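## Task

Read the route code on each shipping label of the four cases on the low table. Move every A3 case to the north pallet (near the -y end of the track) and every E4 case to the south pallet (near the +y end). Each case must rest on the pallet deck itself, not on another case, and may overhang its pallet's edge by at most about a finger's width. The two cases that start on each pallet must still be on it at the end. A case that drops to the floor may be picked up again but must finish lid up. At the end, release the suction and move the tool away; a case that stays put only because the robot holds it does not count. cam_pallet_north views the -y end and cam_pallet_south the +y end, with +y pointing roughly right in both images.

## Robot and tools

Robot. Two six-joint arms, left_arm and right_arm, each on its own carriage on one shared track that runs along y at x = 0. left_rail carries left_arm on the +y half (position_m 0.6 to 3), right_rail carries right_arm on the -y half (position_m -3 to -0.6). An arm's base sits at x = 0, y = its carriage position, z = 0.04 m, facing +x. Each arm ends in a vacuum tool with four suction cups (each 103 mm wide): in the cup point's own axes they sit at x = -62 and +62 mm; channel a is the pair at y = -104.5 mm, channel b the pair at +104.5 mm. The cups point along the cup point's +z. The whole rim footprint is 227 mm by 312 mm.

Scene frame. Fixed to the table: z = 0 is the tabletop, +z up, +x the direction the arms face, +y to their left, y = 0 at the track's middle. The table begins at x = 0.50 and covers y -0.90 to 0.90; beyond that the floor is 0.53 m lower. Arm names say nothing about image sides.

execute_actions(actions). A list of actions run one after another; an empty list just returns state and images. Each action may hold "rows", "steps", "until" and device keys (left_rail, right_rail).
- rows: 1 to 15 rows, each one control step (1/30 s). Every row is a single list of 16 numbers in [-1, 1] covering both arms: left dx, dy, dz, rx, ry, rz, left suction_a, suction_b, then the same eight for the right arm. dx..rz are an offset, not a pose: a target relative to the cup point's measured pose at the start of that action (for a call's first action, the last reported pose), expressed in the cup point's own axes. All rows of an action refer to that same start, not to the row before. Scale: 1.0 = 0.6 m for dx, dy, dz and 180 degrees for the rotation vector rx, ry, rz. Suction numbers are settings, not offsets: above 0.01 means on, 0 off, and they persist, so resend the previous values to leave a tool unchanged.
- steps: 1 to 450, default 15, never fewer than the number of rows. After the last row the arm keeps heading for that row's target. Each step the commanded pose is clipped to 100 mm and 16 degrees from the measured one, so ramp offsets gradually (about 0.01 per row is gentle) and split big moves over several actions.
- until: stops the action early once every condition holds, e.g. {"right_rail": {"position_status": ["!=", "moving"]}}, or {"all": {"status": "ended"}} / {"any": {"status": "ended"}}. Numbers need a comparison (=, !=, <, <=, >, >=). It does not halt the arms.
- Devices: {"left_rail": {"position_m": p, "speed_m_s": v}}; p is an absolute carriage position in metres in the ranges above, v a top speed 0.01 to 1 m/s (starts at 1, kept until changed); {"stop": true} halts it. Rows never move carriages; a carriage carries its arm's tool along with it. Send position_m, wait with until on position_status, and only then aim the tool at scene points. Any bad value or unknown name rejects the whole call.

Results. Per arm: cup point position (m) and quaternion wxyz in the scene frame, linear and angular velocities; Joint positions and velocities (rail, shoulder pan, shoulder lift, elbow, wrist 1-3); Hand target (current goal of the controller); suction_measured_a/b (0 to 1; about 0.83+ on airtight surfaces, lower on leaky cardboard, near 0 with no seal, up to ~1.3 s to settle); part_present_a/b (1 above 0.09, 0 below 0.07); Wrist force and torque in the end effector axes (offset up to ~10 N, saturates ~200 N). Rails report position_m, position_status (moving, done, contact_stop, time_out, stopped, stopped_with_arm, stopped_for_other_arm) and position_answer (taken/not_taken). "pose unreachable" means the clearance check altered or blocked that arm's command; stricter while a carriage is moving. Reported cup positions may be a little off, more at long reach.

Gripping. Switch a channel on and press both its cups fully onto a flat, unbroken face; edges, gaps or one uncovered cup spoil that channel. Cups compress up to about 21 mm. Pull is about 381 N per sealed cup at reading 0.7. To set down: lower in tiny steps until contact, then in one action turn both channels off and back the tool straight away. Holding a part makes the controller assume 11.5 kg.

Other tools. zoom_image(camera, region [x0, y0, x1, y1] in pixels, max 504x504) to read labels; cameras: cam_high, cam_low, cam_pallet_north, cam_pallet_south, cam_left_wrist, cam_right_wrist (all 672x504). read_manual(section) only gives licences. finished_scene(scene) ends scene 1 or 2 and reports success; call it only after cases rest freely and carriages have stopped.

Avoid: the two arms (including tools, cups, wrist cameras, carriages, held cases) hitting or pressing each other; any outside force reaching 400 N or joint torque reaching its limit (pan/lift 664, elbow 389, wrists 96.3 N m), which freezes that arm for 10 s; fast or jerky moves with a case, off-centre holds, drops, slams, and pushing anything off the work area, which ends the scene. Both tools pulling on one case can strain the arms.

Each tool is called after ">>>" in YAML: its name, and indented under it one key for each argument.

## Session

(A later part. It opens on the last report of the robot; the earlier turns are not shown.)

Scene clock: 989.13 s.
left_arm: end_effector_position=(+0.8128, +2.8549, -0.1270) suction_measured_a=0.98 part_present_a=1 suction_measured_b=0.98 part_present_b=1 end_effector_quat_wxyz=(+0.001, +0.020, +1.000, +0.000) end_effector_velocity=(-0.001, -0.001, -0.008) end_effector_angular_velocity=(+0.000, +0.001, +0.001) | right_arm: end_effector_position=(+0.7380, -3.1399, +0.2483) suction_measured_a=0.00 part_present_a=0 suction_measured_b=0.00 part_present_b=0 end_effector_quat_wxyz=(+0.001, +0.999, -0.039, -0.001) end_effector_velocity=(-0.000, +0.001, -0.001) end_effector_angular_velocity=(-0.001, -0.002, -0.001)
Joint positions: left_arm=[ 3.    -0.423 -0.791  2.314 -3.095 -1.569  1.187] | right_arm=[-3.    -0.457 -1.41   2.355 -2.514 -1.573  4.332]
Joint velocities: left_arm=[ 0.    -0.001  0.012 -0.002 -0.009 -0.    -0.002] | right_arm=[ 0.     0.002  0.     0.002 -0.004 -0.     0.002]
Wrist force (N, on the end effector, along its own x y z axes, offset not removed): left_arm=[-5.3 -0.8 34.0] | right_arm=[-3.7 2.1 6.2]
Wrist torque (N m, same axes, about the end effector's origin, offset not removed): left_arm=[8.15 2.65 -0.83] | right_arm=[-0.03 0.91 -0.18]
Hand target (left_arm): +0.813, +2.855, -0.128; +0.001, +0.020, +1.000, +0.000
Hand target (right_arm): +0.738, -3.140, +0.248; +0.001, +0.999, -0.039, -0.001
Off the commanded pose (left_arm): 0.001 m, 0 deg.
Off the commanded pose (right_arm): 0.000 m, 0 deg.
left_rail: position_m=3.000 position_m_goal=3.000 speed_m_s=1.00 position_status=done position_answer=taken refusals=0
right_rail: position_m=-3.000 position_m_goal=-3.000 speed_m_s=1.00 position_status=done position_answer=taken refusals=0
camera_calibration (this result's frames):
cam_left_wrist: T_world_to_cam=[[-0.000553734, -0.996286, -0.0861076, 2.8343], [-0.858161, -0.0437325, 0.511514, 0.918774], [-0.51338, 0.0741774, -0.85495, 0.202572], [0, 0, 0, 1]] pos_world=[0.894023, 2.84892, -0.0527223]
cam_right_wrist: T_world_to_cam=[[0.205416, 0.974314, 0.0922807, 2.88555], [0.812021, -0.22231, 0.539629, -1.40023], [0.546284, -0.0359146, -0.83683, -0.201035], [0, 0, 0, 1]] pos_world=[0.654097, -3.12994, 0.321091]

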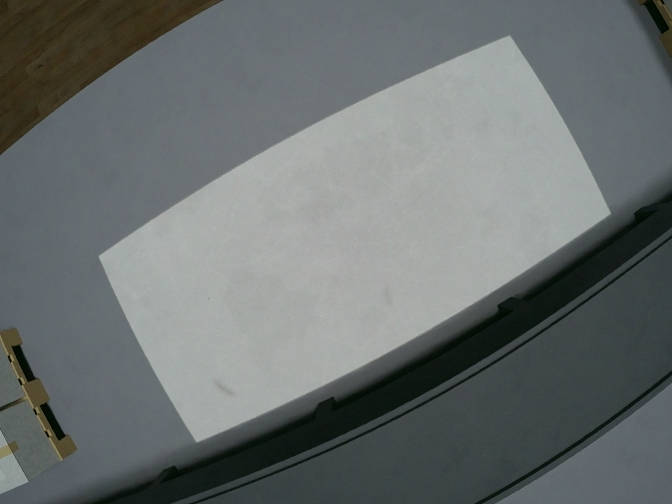

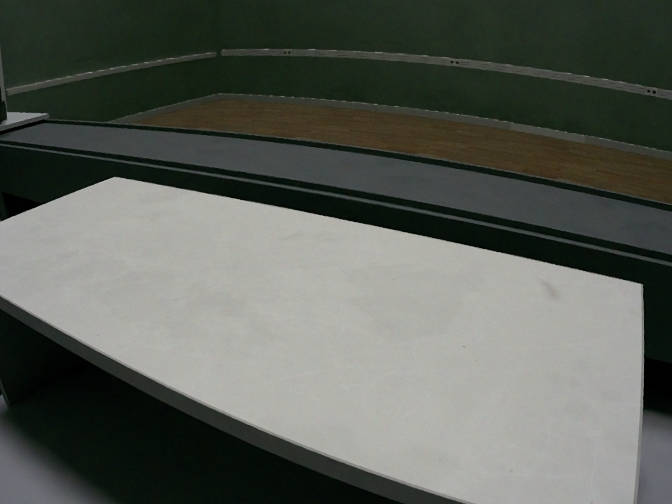

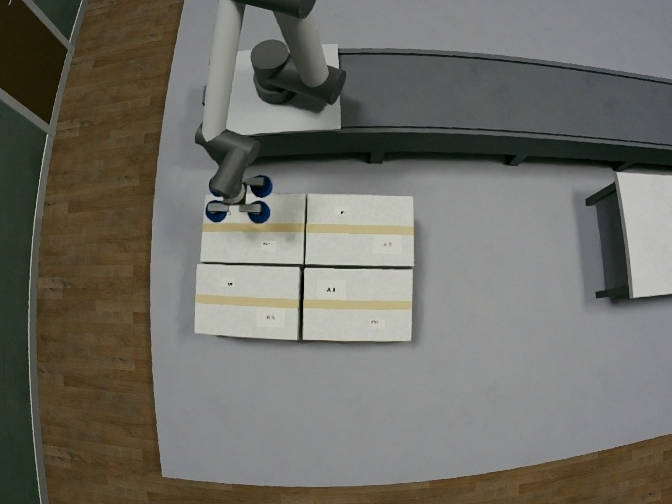

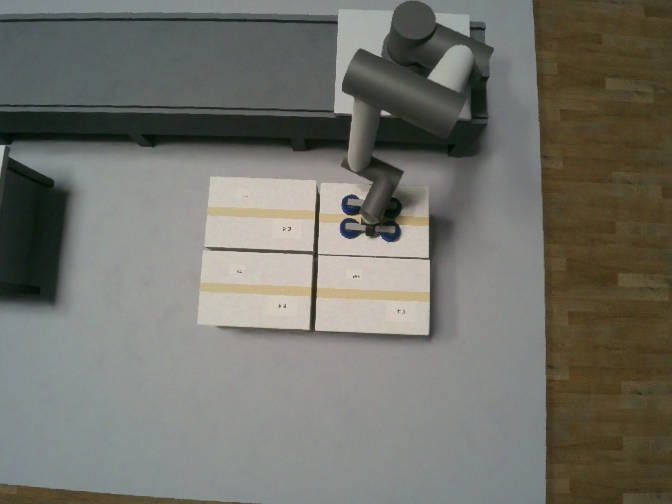

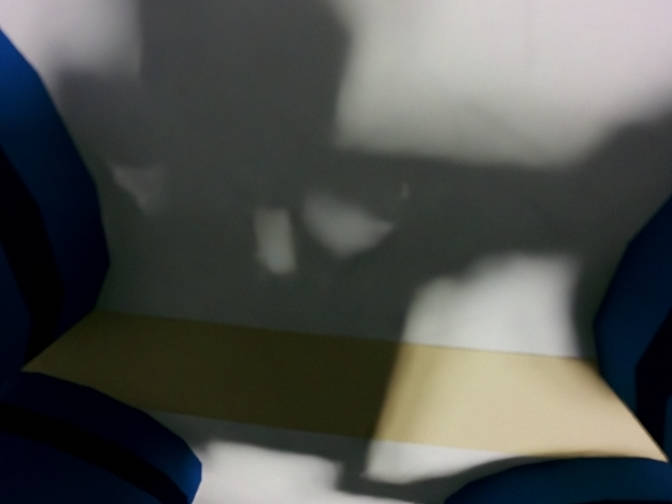

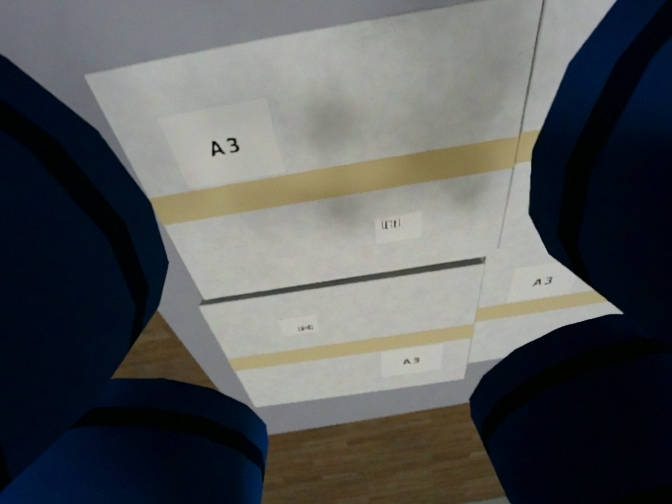

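>>> execute_actions:
  actions:
    - {"rows":[[0,0,0.003,0,0,0,1,1,0,0,0,0,0,0,0,0],[0,0,0.004,0,0,0,1,1,0,0,0,0,0,0,0,0],[0,0,0.005,0,0,0,1,1,0,0,0,0,0,0,0,0],[0,0,0.0058,0,0,0,1,1,0,0,0,0,0,0,0,0]],"steps":8}

Scene clock: 991.60 s.
left_arm: end_effector_position=(+0.8128, +2.8548, -0.1298) suction_measured_a=0.98 part_present_a=1 suction_measured_b=0.98 part_present_b=1 end_effector_quat_wxyz=(+0.001, +0.020, +1.000, +0.000) end_effector_velocity=(+0.000, +0.001, -0.006) end_effector_angular_velocity=(-0.000, -0.000, -0.001) | right_arm: end_effector_position=(+0.7378, -3.1398, +0.2481) suction_measured_a=0.00 part_present_a=0 suction_measured_b=0.00 part_present_b=0 end_effector_quat_wxyz=(+0.001, +0.999, -0.039, -0.001) end_effector_velocity=(+0.000, -0.001, +0.001) end_effector_angular_velocity=(+0.000, +0.000, +0.001)
Joint positions: left_arm=[ 3.    -0.423 -0.786  2.313 -3.099 -1.569  1.187] | right_arm=[-3.    -0.457 -1.41   2.355 -2.515 -1.573  4.333]
Joint velocities: left_arm=[ 0.     0.001  0.009 -0.001 -0.007 -0.     0.002] | right_arm=[ 0.    -0.001 -0.    -0.001  0.002  0.    -0.001]
Wrist force (N, on the end effector, along its own x y z axes, offset not removed): left_arm=[-4.2 -1.8 34.4] | right_arm=[-3.2 0.5 9.5]
Wrist torque (N m, same axes, about the end effector's origin, offset not removed): left_arm=[7.86 2.44 -0.66] | right_arm=[-0.30 0.72 -0.22]
Hand target (left_arm): +0.813, +2.855, -0.131; +0.001, +0.020, +1.000, +0.000
Hand target (right_arm): +0.738, -3.140, +0.248; +0.001, +0.999, -0.039, -0.001
Off the commanded pose (left_arm): 0.001 m, 0 deg.
Off the commanded pose (right_arm): 0.000 m, 0 deg.
left_rail: position_m=3.000 position_m_goal=3.000 speed_m_s=1.00 position_status=done position_answer=taken refusals=0
right_rail: position_m=-3.000 position_m_goal=-3.000 speed_m_s=1.00 position_status=done position_answer=taken refusals=0
camera_calibration (this result's frames):
cam_left_wrist: T_world_to_cam=[[-0.000324878, -0.996284, -0.0861244, 2.83372], [-0.858131, -0.0439412, 0.511547, 0.920735], [-0.513431, 0.0740722, -0.854928, 0.200521], [0, 0, 0, 1]] pos_world=[0.893985, 2.8488, -0.0555166]
cam_right_wrist: T_world_to_cam=[[0.205403, 0.97434, 0.0920443, 2.88561], [0.812173, -0.222178, 0.539456, -1.39961], [0.546063, -0.03605, -0.836968, -0.20137], [0, 0, 0, 1]] pos_world=[0.653975, -3.12978, 0.320885]

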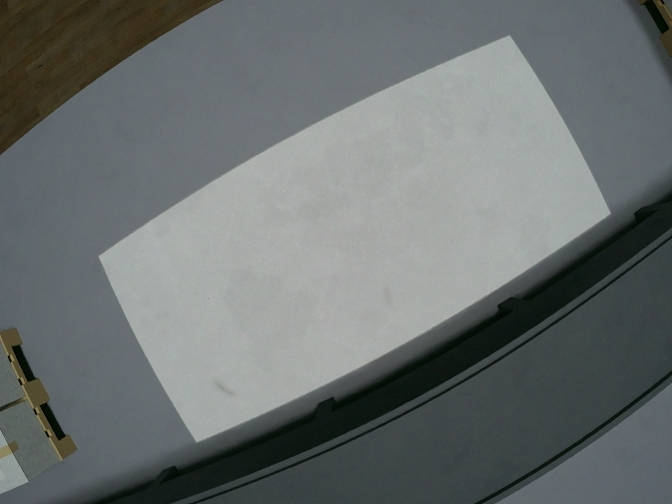

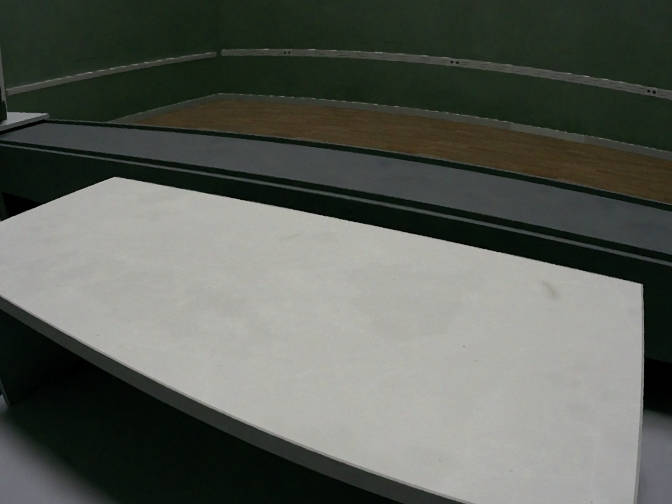

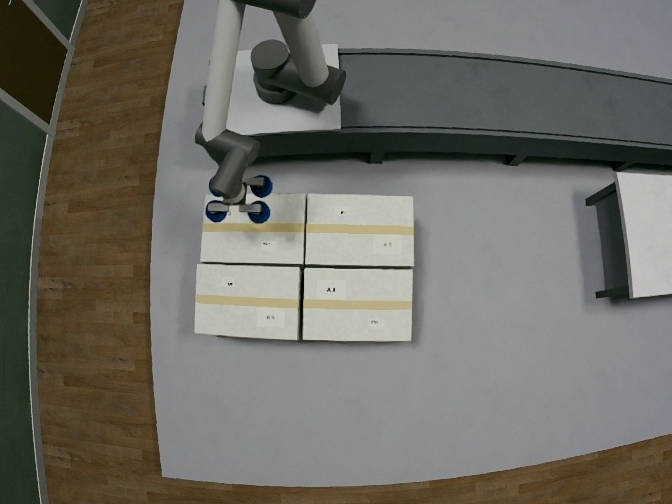

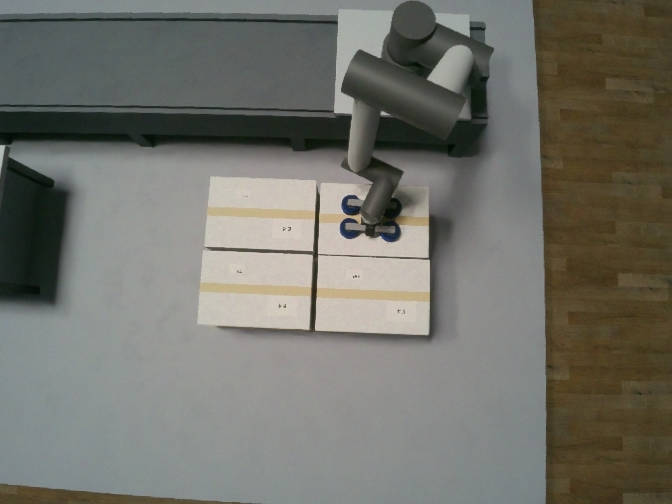

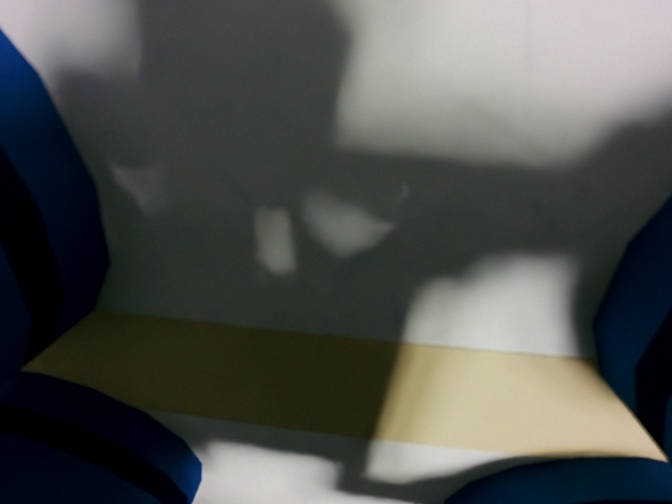

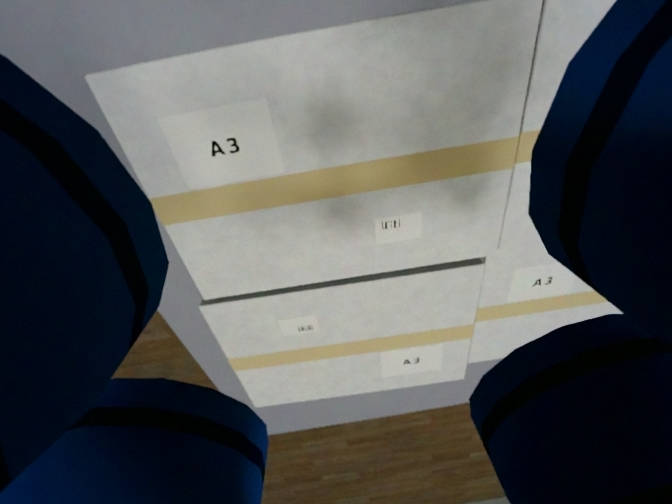

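>>> execute_actions:
  actions:
    - {"rows":[[0,0,0.002,0,0,0,1,1,0,0,0,0,0,0,0,0],[0,0,0.0033,0,0,0,1,1,0,0,0,0,0,0,0,0],[0,0,0.0043,0,0,0,1,1,0,0,0,0,0,0,0,0],[0,0,0.0053,0,0,0,1,1,0,0,0,0,0,0,0,0]],"steps":6}
    - {"rows":[[0,0,0.001,0,0,0,1,1,0,0,0,0,0,0,0,0]],"steps":2}

Scene clock: 994.47 s.
left_arm: end_effector_position=(+0.8128, +2.8549, -0.1322) suction_measured_a=0.98 part_present_a=1 suction_measured_b=0.98 part_present_b=1 end_effector_quat_wxyz=(+0.001, +0.020, +1.000, +0.000) end_effector_velocity=(-0.000, +0.000, -0.003) end_effector_angular_velocity=(+0.000, +0.001, +0.000) | right_arm: end_effector_position=(+0.7380, -3.1399, +0.2483) suction_measured_a=0.00 part_present_a=0 suction_measured_b=0.00 part_present_b=0 end_effector_quat_wxyz=(+0.001, +0.999, -0.039, -0.001) end_effector_velocity=(-0.000, +0.000, +0.000) end_effector_angular_velocity=(-0.000, -0.000, +0.000)
Joint positions: left_arm=[ 3.    -0.423 -0.782  2.312 -3.102 -1.569  1.187] | right_arm=[-3.    -0.457 -1.41   2.355 -2.514 -1.573  4.332]
Joint velocities: left_arm=[ 0.     0.     0.004 -0.001 -0.003 -0.    -0.   ] | right_arm=[ 0.  0. -0.  0. -0. -0. -0.]
Wrist force (N, on the end effector, along its own x y z axes, offset not removed): left_arm=[-3.6 -0.7 39.5] | right_arm=[-7.0 2.0 7.7]
Wrist torque (N m, same axes, about the end effector's origin, offset not removed): left_arm=[8.35 2.34 -0.62] | right_arm=[-0.08 1.42 -0.28]
Hand target (left_arm): +0.813, +2.855, -0.132; +0.001, +0.020, +1.000, +0.000
Hand target (right_arm): +0.738, -3.140, +0.248; +0.001, +0.999, -0.039, -0.001
Off the commanded pose (left_arm): 0.000 m, 0 deg.
Off the commanded pose (right_arm): 0.000 m, 0 deg.
left_rail: position_m=3.000 position_m_goal=3.000 speed_m_s=1.00 position_status=done position_answer=taken refusals=0
right_rail: position_m=-3.000 position_m_goal=-3.000 speed_m_s=1.00 position_status=done position_answer=taken refusals=0
camera_calibration (this result's frames):
cam_left_wrist: T_world_to_cam=[[-0.000559014, -0.996283, -0.0861418, 2.83386], [-0.858122, -0.0437512, 0.511579, 0.921428], [-0.513446, 0.0742061, -0.854908, 0.198119], [0, 0, 0, 1]] pos_world=[0.894005, 2.84894, -0.0578963]
cam_right_wrist: T_world_to_cam=[[0.205416, 0.974314, 0.0922802, 2.88555], [0.812022, -0.22231, 0.539628, -1.40022], [0.546282, -0.0359148, -0.836831, -0.201034], [0, 0, 0, 1]] pos_world=[0.654095, -3.12994, 0.321089]

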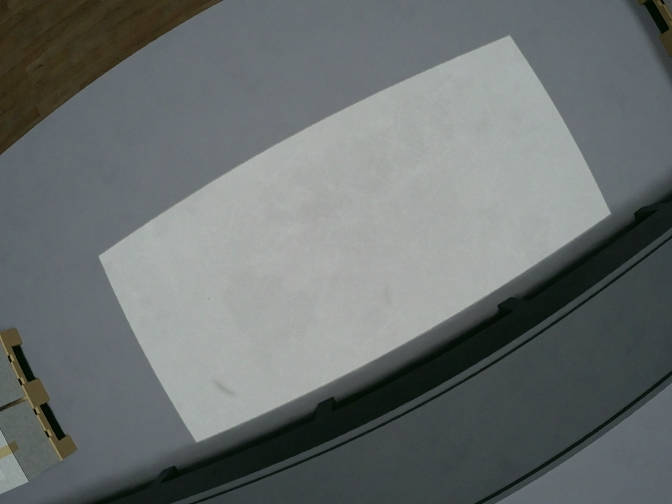

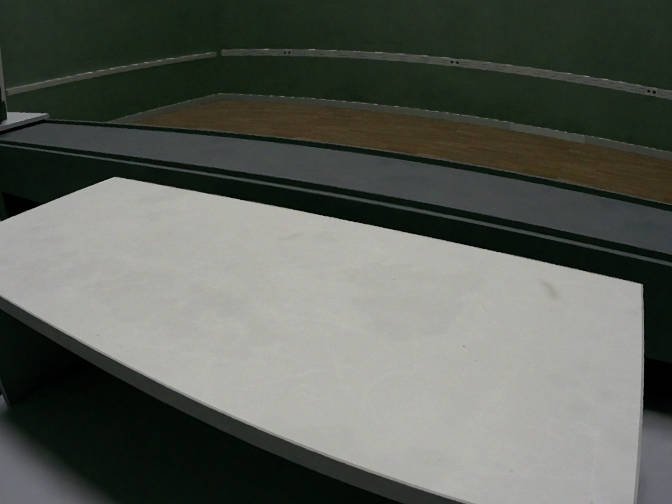

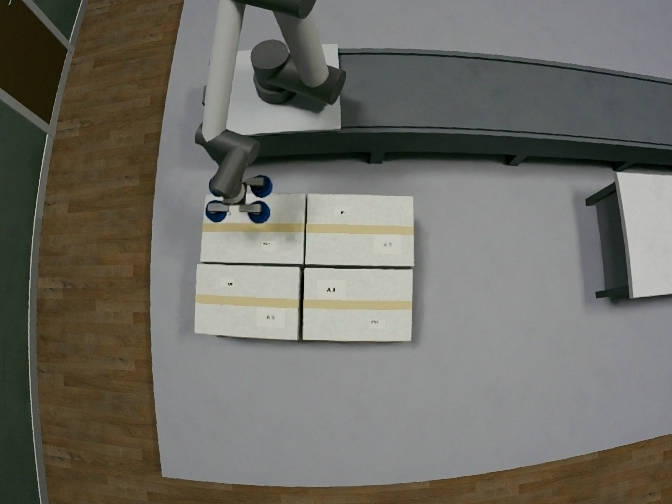

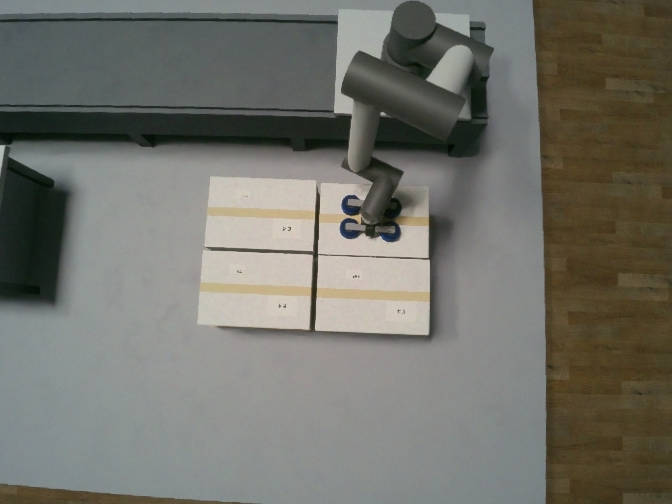

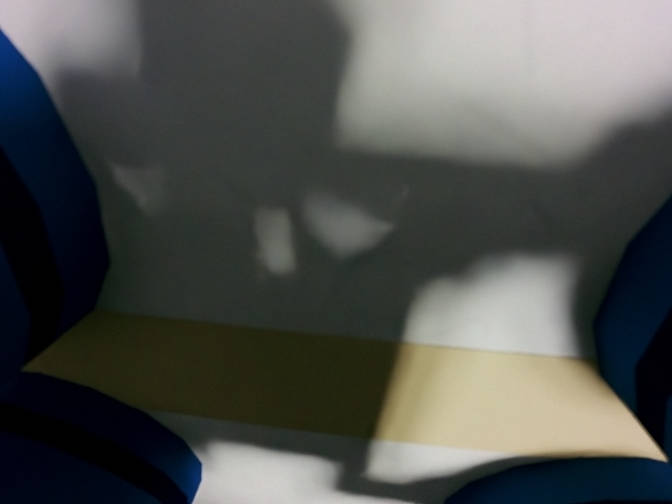

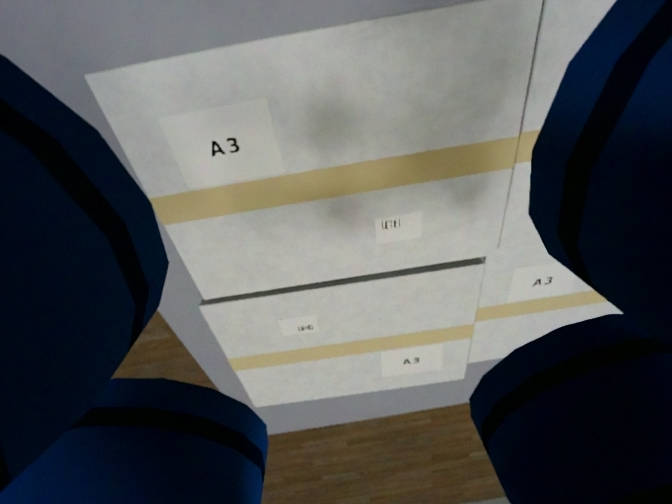

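>>> execute_actions:
  actions:
    - {"rows":[[0,0,0.0013,0,0,0,1,1,0,0,0,0,0,0,0,0],[0,0,0.0026,0,0,0,1,1,0,0,0,0,0,0,0,0],[0,0,0.004,0,0,0,1,1,0,0,0,0,0,0,0,0]],"steps":5}

>>> execute_actions:
  actions: []

Scene clock: 996.30 s.
left_arm: end_effector_position=(+0.8128, +2.8549, -0.1333) suction_measured_a=0.98 part_present_a=1 suction_measured_b=0.98 part_present_b=1 end_effector_quat_wxyz=(+0.001, +0.020, +1.000, +0.000) end_effector_velocity=(-0.001, +0.000, -0.010) end_effector_angular_velocity=(+0.001, +0.001, +0.000) | right_arm: end_effector_position=(+0.7380, -3.1399, +0.2483) suction_measured_a=0.00 part_present_a=0 suction_measured_b=0.00 part_present_b=0 end_effector_quat_wxyz=(+0.001, +0.999, -0.039, -0.001) end_effector_velocity=(-0.000, +0.000, -0.000) end_effector_angular_velocity=(-0.000, +0.000, +0.000)
Joint positions: left_arm=[ 3.    -0.423 -0.781  2.312 -3.104 -1.569  1.187] | right_arm=[-3.    -0.457 -1.41   2.355 -2.514 -1.573  4.332]
Joint velocities: left_arm=[ 0.    -0.     0.015 -0.002 -0.011  0.    -0.   ] | right_arm=[ 0.  0.  0.  0.  0. -0.  0.]
Wrist force (N, on the end effector, along its own x y z axes, offset not removed): left_arm=[-4.3 -8.3 32.2] | right_arm=[-6.1 0.7 7.4]
Wrist torque (N m, same axes, about the end effector's origin, offset not removed): left_arm=[7.31 2.21 -0.56] | right_arm=[-0.22 1.25 -0.28]
Hand target (left_arm): +0.813, +2.855, -0.135; +0.001, +0.020, +1.000, +0.000
Hand target (right_arm): +0.738, -3.140, +0.248; +0.001, +0.999, -0.039, -0.001
Off the commanded pose (left_arm): 0.001 m, 0 deg.
Off the commanded pose (right_arm): 0.000 m, 0 deg.
left_rail: position_m=3.000 position_m_goal=3.000 speed_m_s=1.00 position_status=done position_answer=taken refusals=0
right_rail: position_m=-3.000 position_m_goal=-3.000 speed_m_s=1.00 position_status=done position_answer=taken refusals=0
camera_calibration (this result's frames):
cam_left_wrist: T_world_to_cam=[[-0.000557774, -0.996283, -0.0861342, 2.83376], [-0.858131, -0.0437471, 0.511564, 0.922015], [-0.513431, 0.0741998, -0.854917, 0.197157], [0, 0, 0, 1]] pos_world=[0.894016, 2.84893, -0.0590335]
cam_right_wrist: T_world_to_cam=[[0.205416, 0.974314, 0.0922802, 2.88555], [0.812022, -0.22231, 0.539628, -1.40022], [0.546282, -0.0359146, -0.836831, -0.201034], [0, 0, 0, 1]] pos_world=[0.654095, -3.12994, 0.321089]

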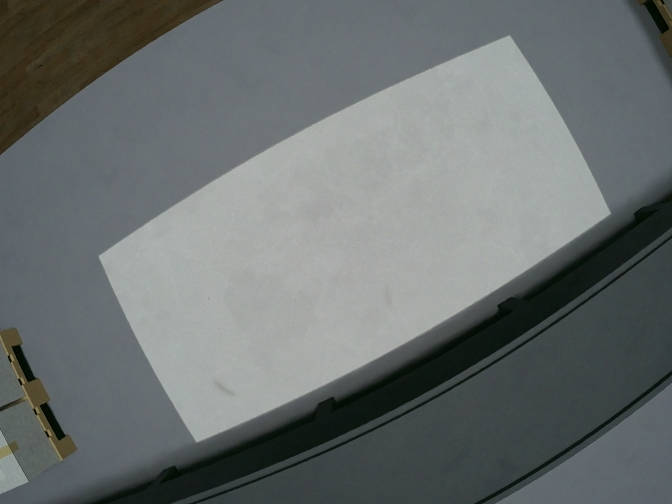

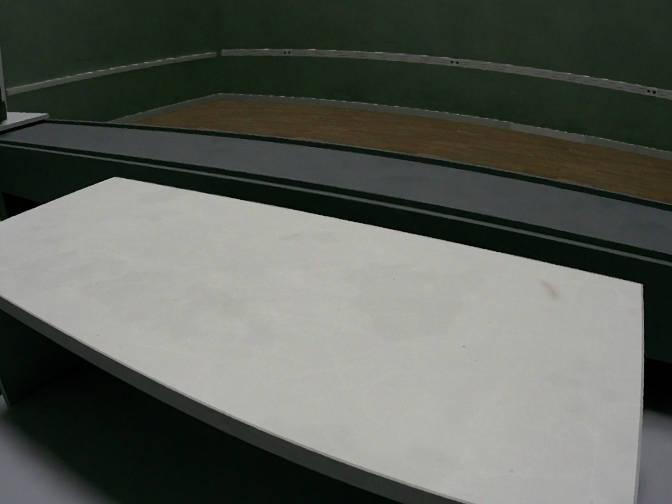

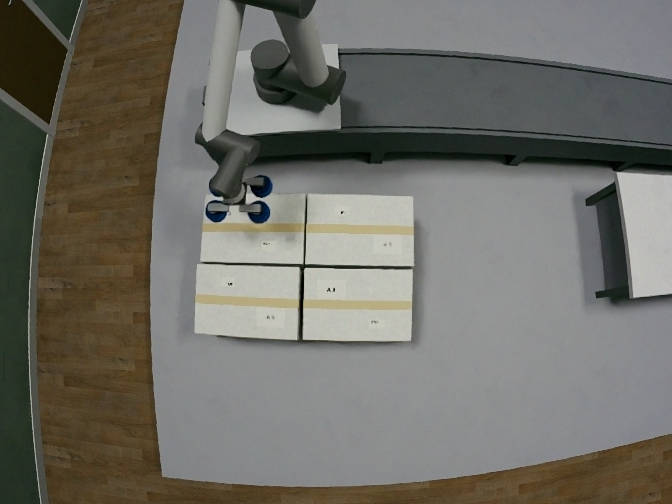

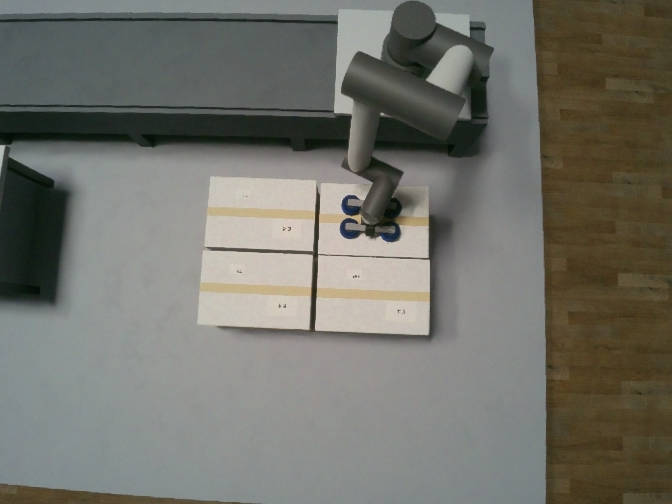

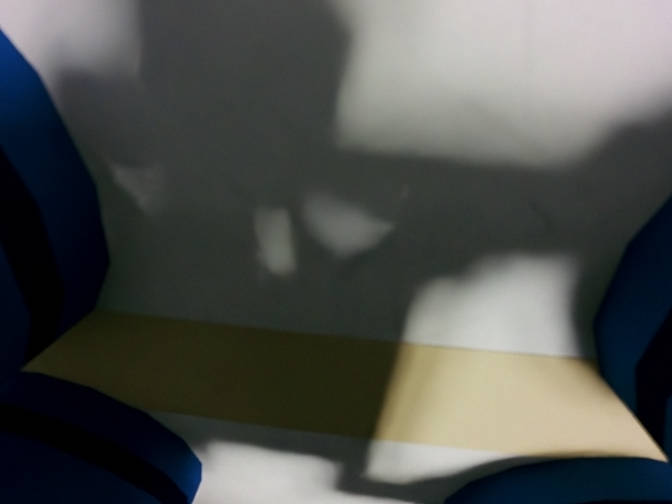

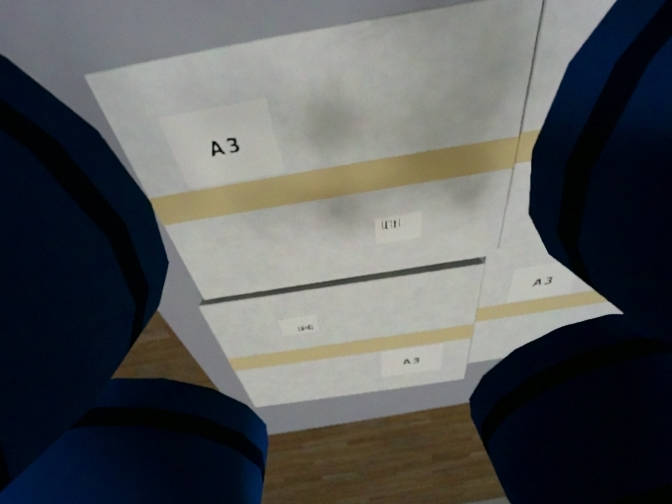

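Scene clock: 996.30 s.
left_arm: end_effector_position=(+0.8128, +2.8549, -0.1333) suction_measured_a=0.98 part_present_a=1 suction_measured_b=0.98 part_present_b=1 end_effector_quat_wxyz=(+0.001, +0.020, +1.000, +0.000) end_effector_velocity=(-0.001, +0.000, -0.010) end_effector_angular_velocity=(+0.001, +0.001, +0.000) | right_arm: end_effector_position=(+0.7380, -3.1399, +0.2483) suction_measured_a=0.00 part_present_a=0 suction_measured_b=0.00 part_present_b=0 end_effector_quat_wxyz=(+0.001, +0.999, -0.039, -0.001) end_effector_velocity=(-0.000, +0.000, -0.000) end_effector_angular_velocity=(-0.000, +0.000, +0.000)
Joint positions: left_arm=[ 3.    -0.423 -0.781  2.312 -3.104 -1.569  1.187] | right_arm=[-3.    -0.457 -1.41   2.355 -2.514 -1.573  4.332]
Joint velocities: left_arm=[ 0.    -0.     0.015 -0.002 -0.011  0.    -0.   ] | right_arm=[ 0.  0.  0.  0.  0. -0.  0.]
Wrist force (N, on the end effector, along its own x y z axes, offset not removed): left_arm=[-4.3 -8.3 32.2] | right_arm=[-6.1 0.7 7.4]
Wrist torque (N m, same axes, about the end effector's origin, offset not removed): left_arm=[7.31 2.21 -0.56] | right_arm=[-0.22 1.25 -0.28]
Hand target (left_arm): +0.813, +2.855, -0.135; +0.001, +0.020, +1.000, +0.000
Hand target (right_arm): +0.738, -3.140, +0.248; +0.001, +0.999, -0.039, -0.001
Off the commanded pose (left_arm): 0.001 m, 0 deg.
Off the commanded pose (right_arm): 0.000 m, 0 deg.
left_rail: position_m=3.000 position_m_goal=3.000 speed_m_s=1.00 position_status=done position_answer=taken refusals=0
right_rail: position_m=-3.000 position_m_goal=-3.000 speed_m_s=1.00 position_status=done position_answer=taken refusals=0
camera_calibration (this result's frames):
cam_left_wrist: T_world_to_cam=[[-0.000557774, -0.996283, -0.0861342, 2.83376], [-0.858131, -0.0437471, 0.511564, 0.922015], [-0.513431, 0.0741998, -0.854917, 0.197157], [0, 0, 0, 1]] pos_world=[0.894016, 2.84893, -0.0590335]
cam_right_wrist: T_world_to_cam=[[0.205416, 0.974314, 0.0922802, 2.88555], [0.812022, -0.22231, 0.539628, -1.40022], [0.546282, -0.0359146, -0.836831, -0.201034], [0, 0, 0, 1]] pos_world=[0.654095, -3.12994, 0.321089]

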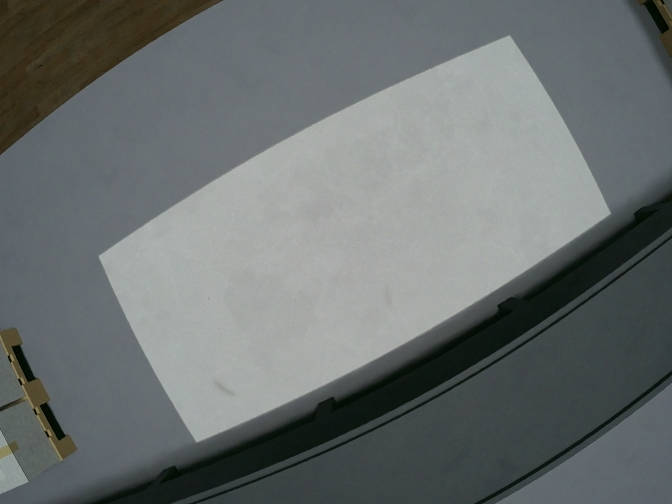

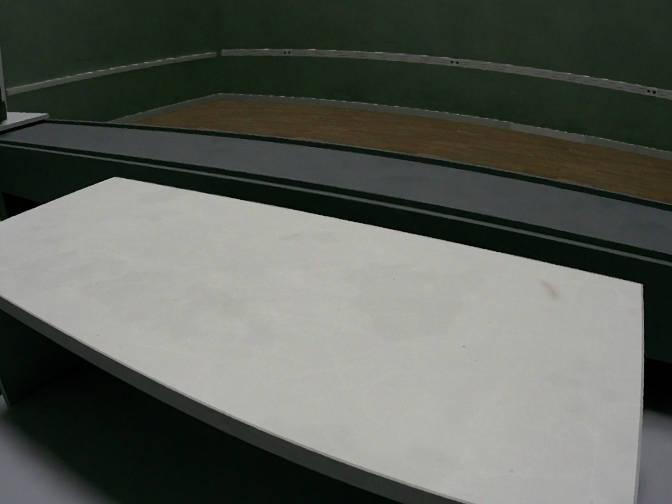

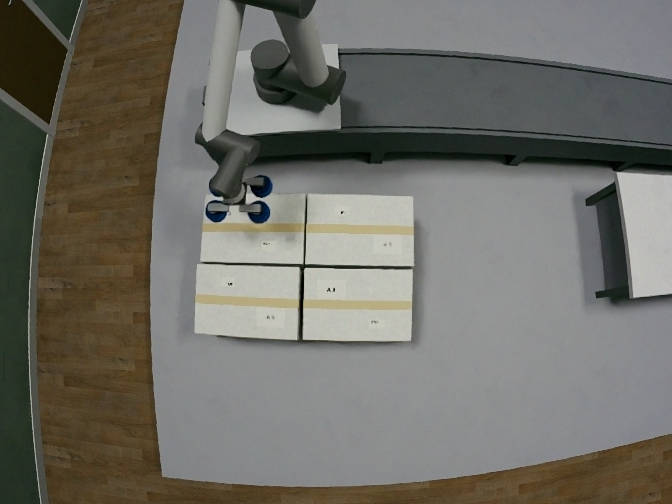

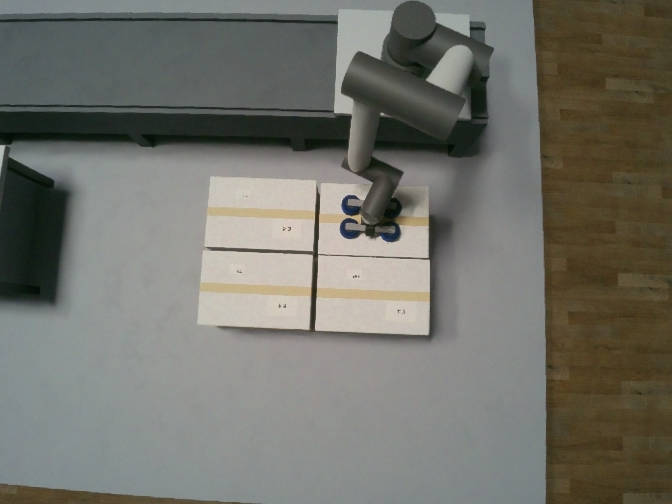

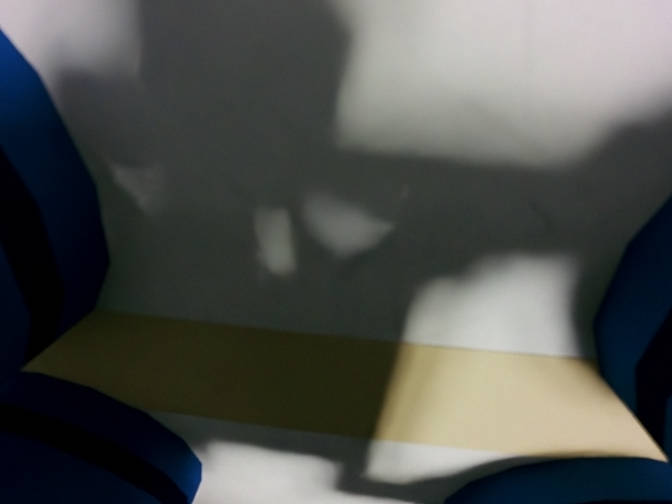

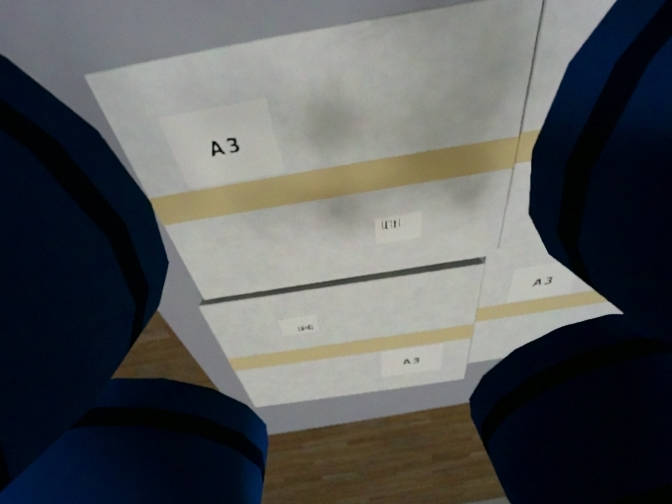

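>>> execute_actions:
  actions: []

Scene clock: 997.53 s.
left_arm: end_effector_position=(+0.8128, +2.8549, -0.1346) suction_measured_a=0.98 part_present_a=1 suction_measured_b=0.98 part_present_b=1 end_effector_quat_wxyz=(+0.001, +0.020, +1.000, +0.000) end_effector_velocity=(-0.000, +0.000, -0.000) end_effector_angular_velocity=(-0.000, -0.000, -0.000) | right_arm: end_effector_position=(+0.7380, -3.1399, +0.2483) suction_measured_a=0.00 part_present_a=0 suction_measured_b=0.00 part_present_b=0 end_effector_quat_wxyz=(+0.001, +0.999, -0.039, -0.001) end_effector_velocity=(+0.000, -0.000, -0.000) end_effector_angular_velocity=(+0.000, +0.000, +0.000)
Joint positions: left_arm=[ 3.    -0.423 -0.779  2.312 -3.105 -1.569  1.187] | right_arm=[-3.    -0.457 -1.41   2.355 -2.514 -1.573  4.332]
Joint velocities: left_arm=[ 0. -0.  0.  0. -0.  0.  0.] | right_arm=[ 0.  0.  0. -0. -0. -0. -0.]
Wrist force (N, on the end effector, along its own x y z axes, offset not removed): left_arm=[-4.8 0.1 36.1] | right_arm=[-4.7 4.8 5.1]
Wrist torque (N m, same axes, about the end effector's origin, offset not removed): left_arm=[8.41 2.51 -0.64] | right_arm=[0.40 1.00 -0.20]
Hand target (left_arm): +0.813, +2.855, -0.135; +0.001, +0.020, +1.000, +0.000
Hand target (right_arm): +0.738, -3.140, +0.248; +0.001, +0.999, -0.039, -0.001
Off the commanded pose (left_arm): 0.000 m, 0 deg.
Off the commanded pose (right_arm): 0.000 m, 0 deg.
left_rail: position_m=3.000 position_m_goal=3.000 speed_m_s=1.00 position_status=done position_answer=taken refusals=0
right_rail: position_m=-3.000 position_m_goal=-3.000 speed_m_s=1.00 position_status=done position_answer=taken refusals=0
camera_calibration (this result's frames):
cam_left_wrist: T_world_to_cam=[[-0.000559999, -0.996282, -0.086146, 2.83365], [-0.858117, -0.0437533, 0.511586, 0.922659], [-0.513454, 0.0742099, -0.854902, 0.196066], [0, 0, 0, 1]] pos_world=[0.894007, 2.84894, -0.0602949]
cam_right_wrist: T_world_to_cam=[[0.205416, 0.974314, 0.09228, 2.88555], [0.812022, -0.222309, 0.539628, -1.40022], [0.546282, -0.0359148, -0.836831, -0.201034], [0, 0, 0, 1]] pos_world=[0.654095, -3.12994, 0.321089]

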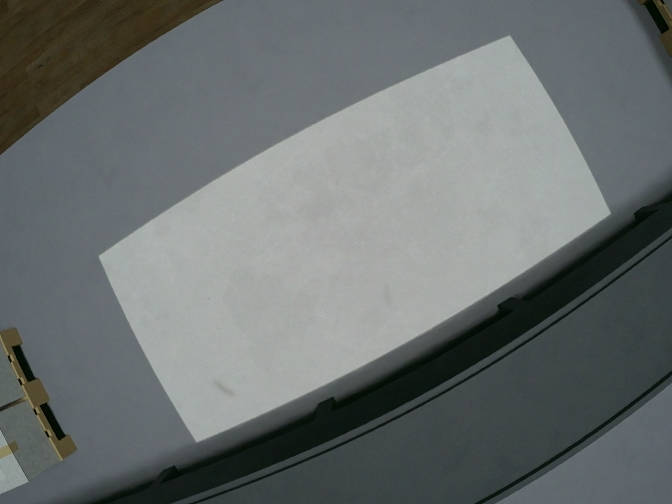

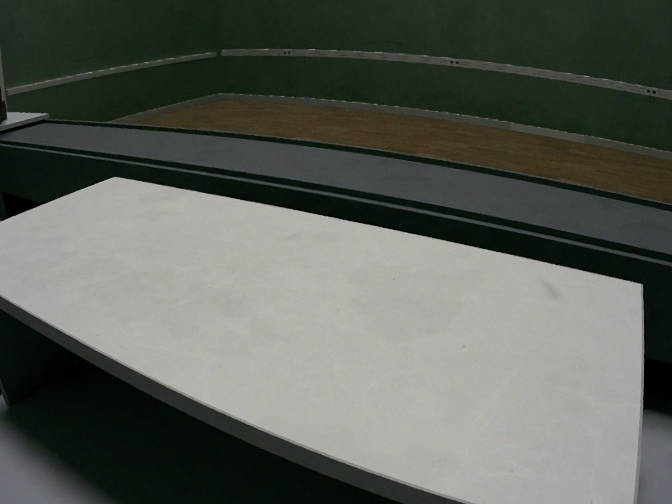

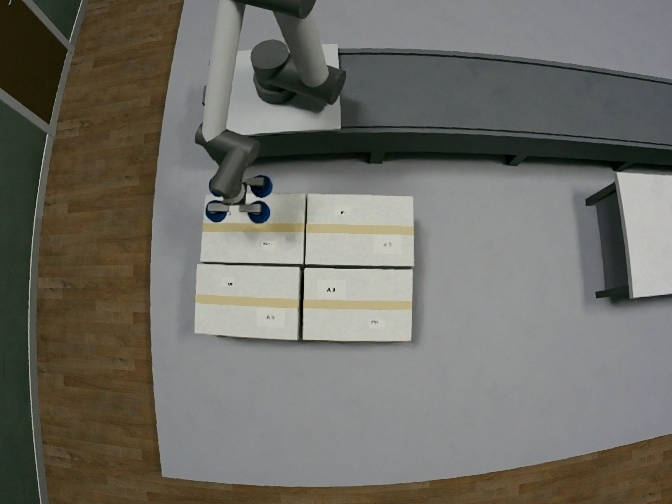

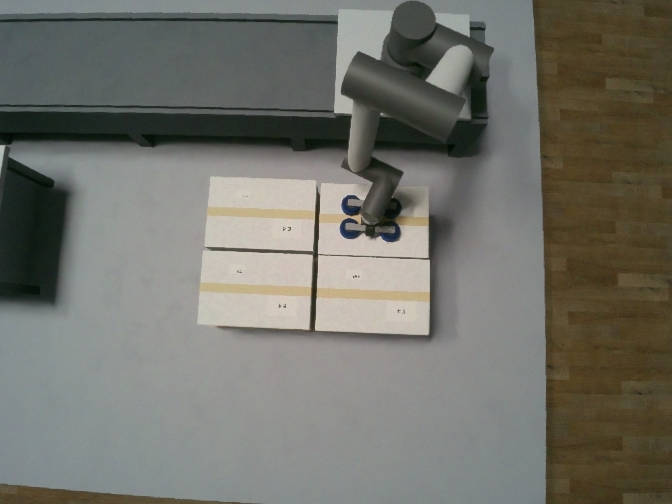

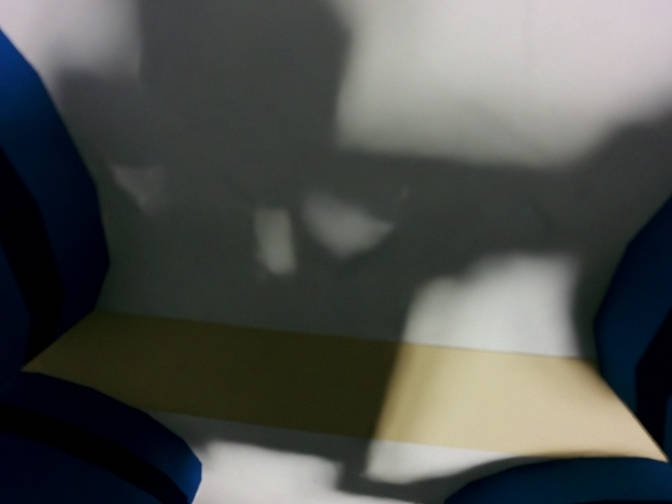

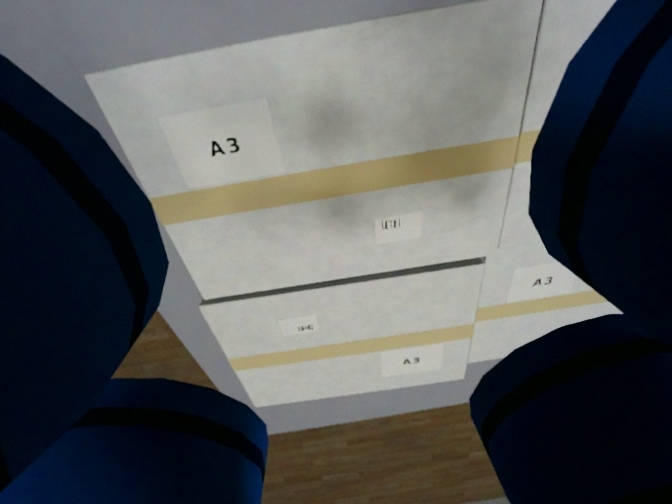

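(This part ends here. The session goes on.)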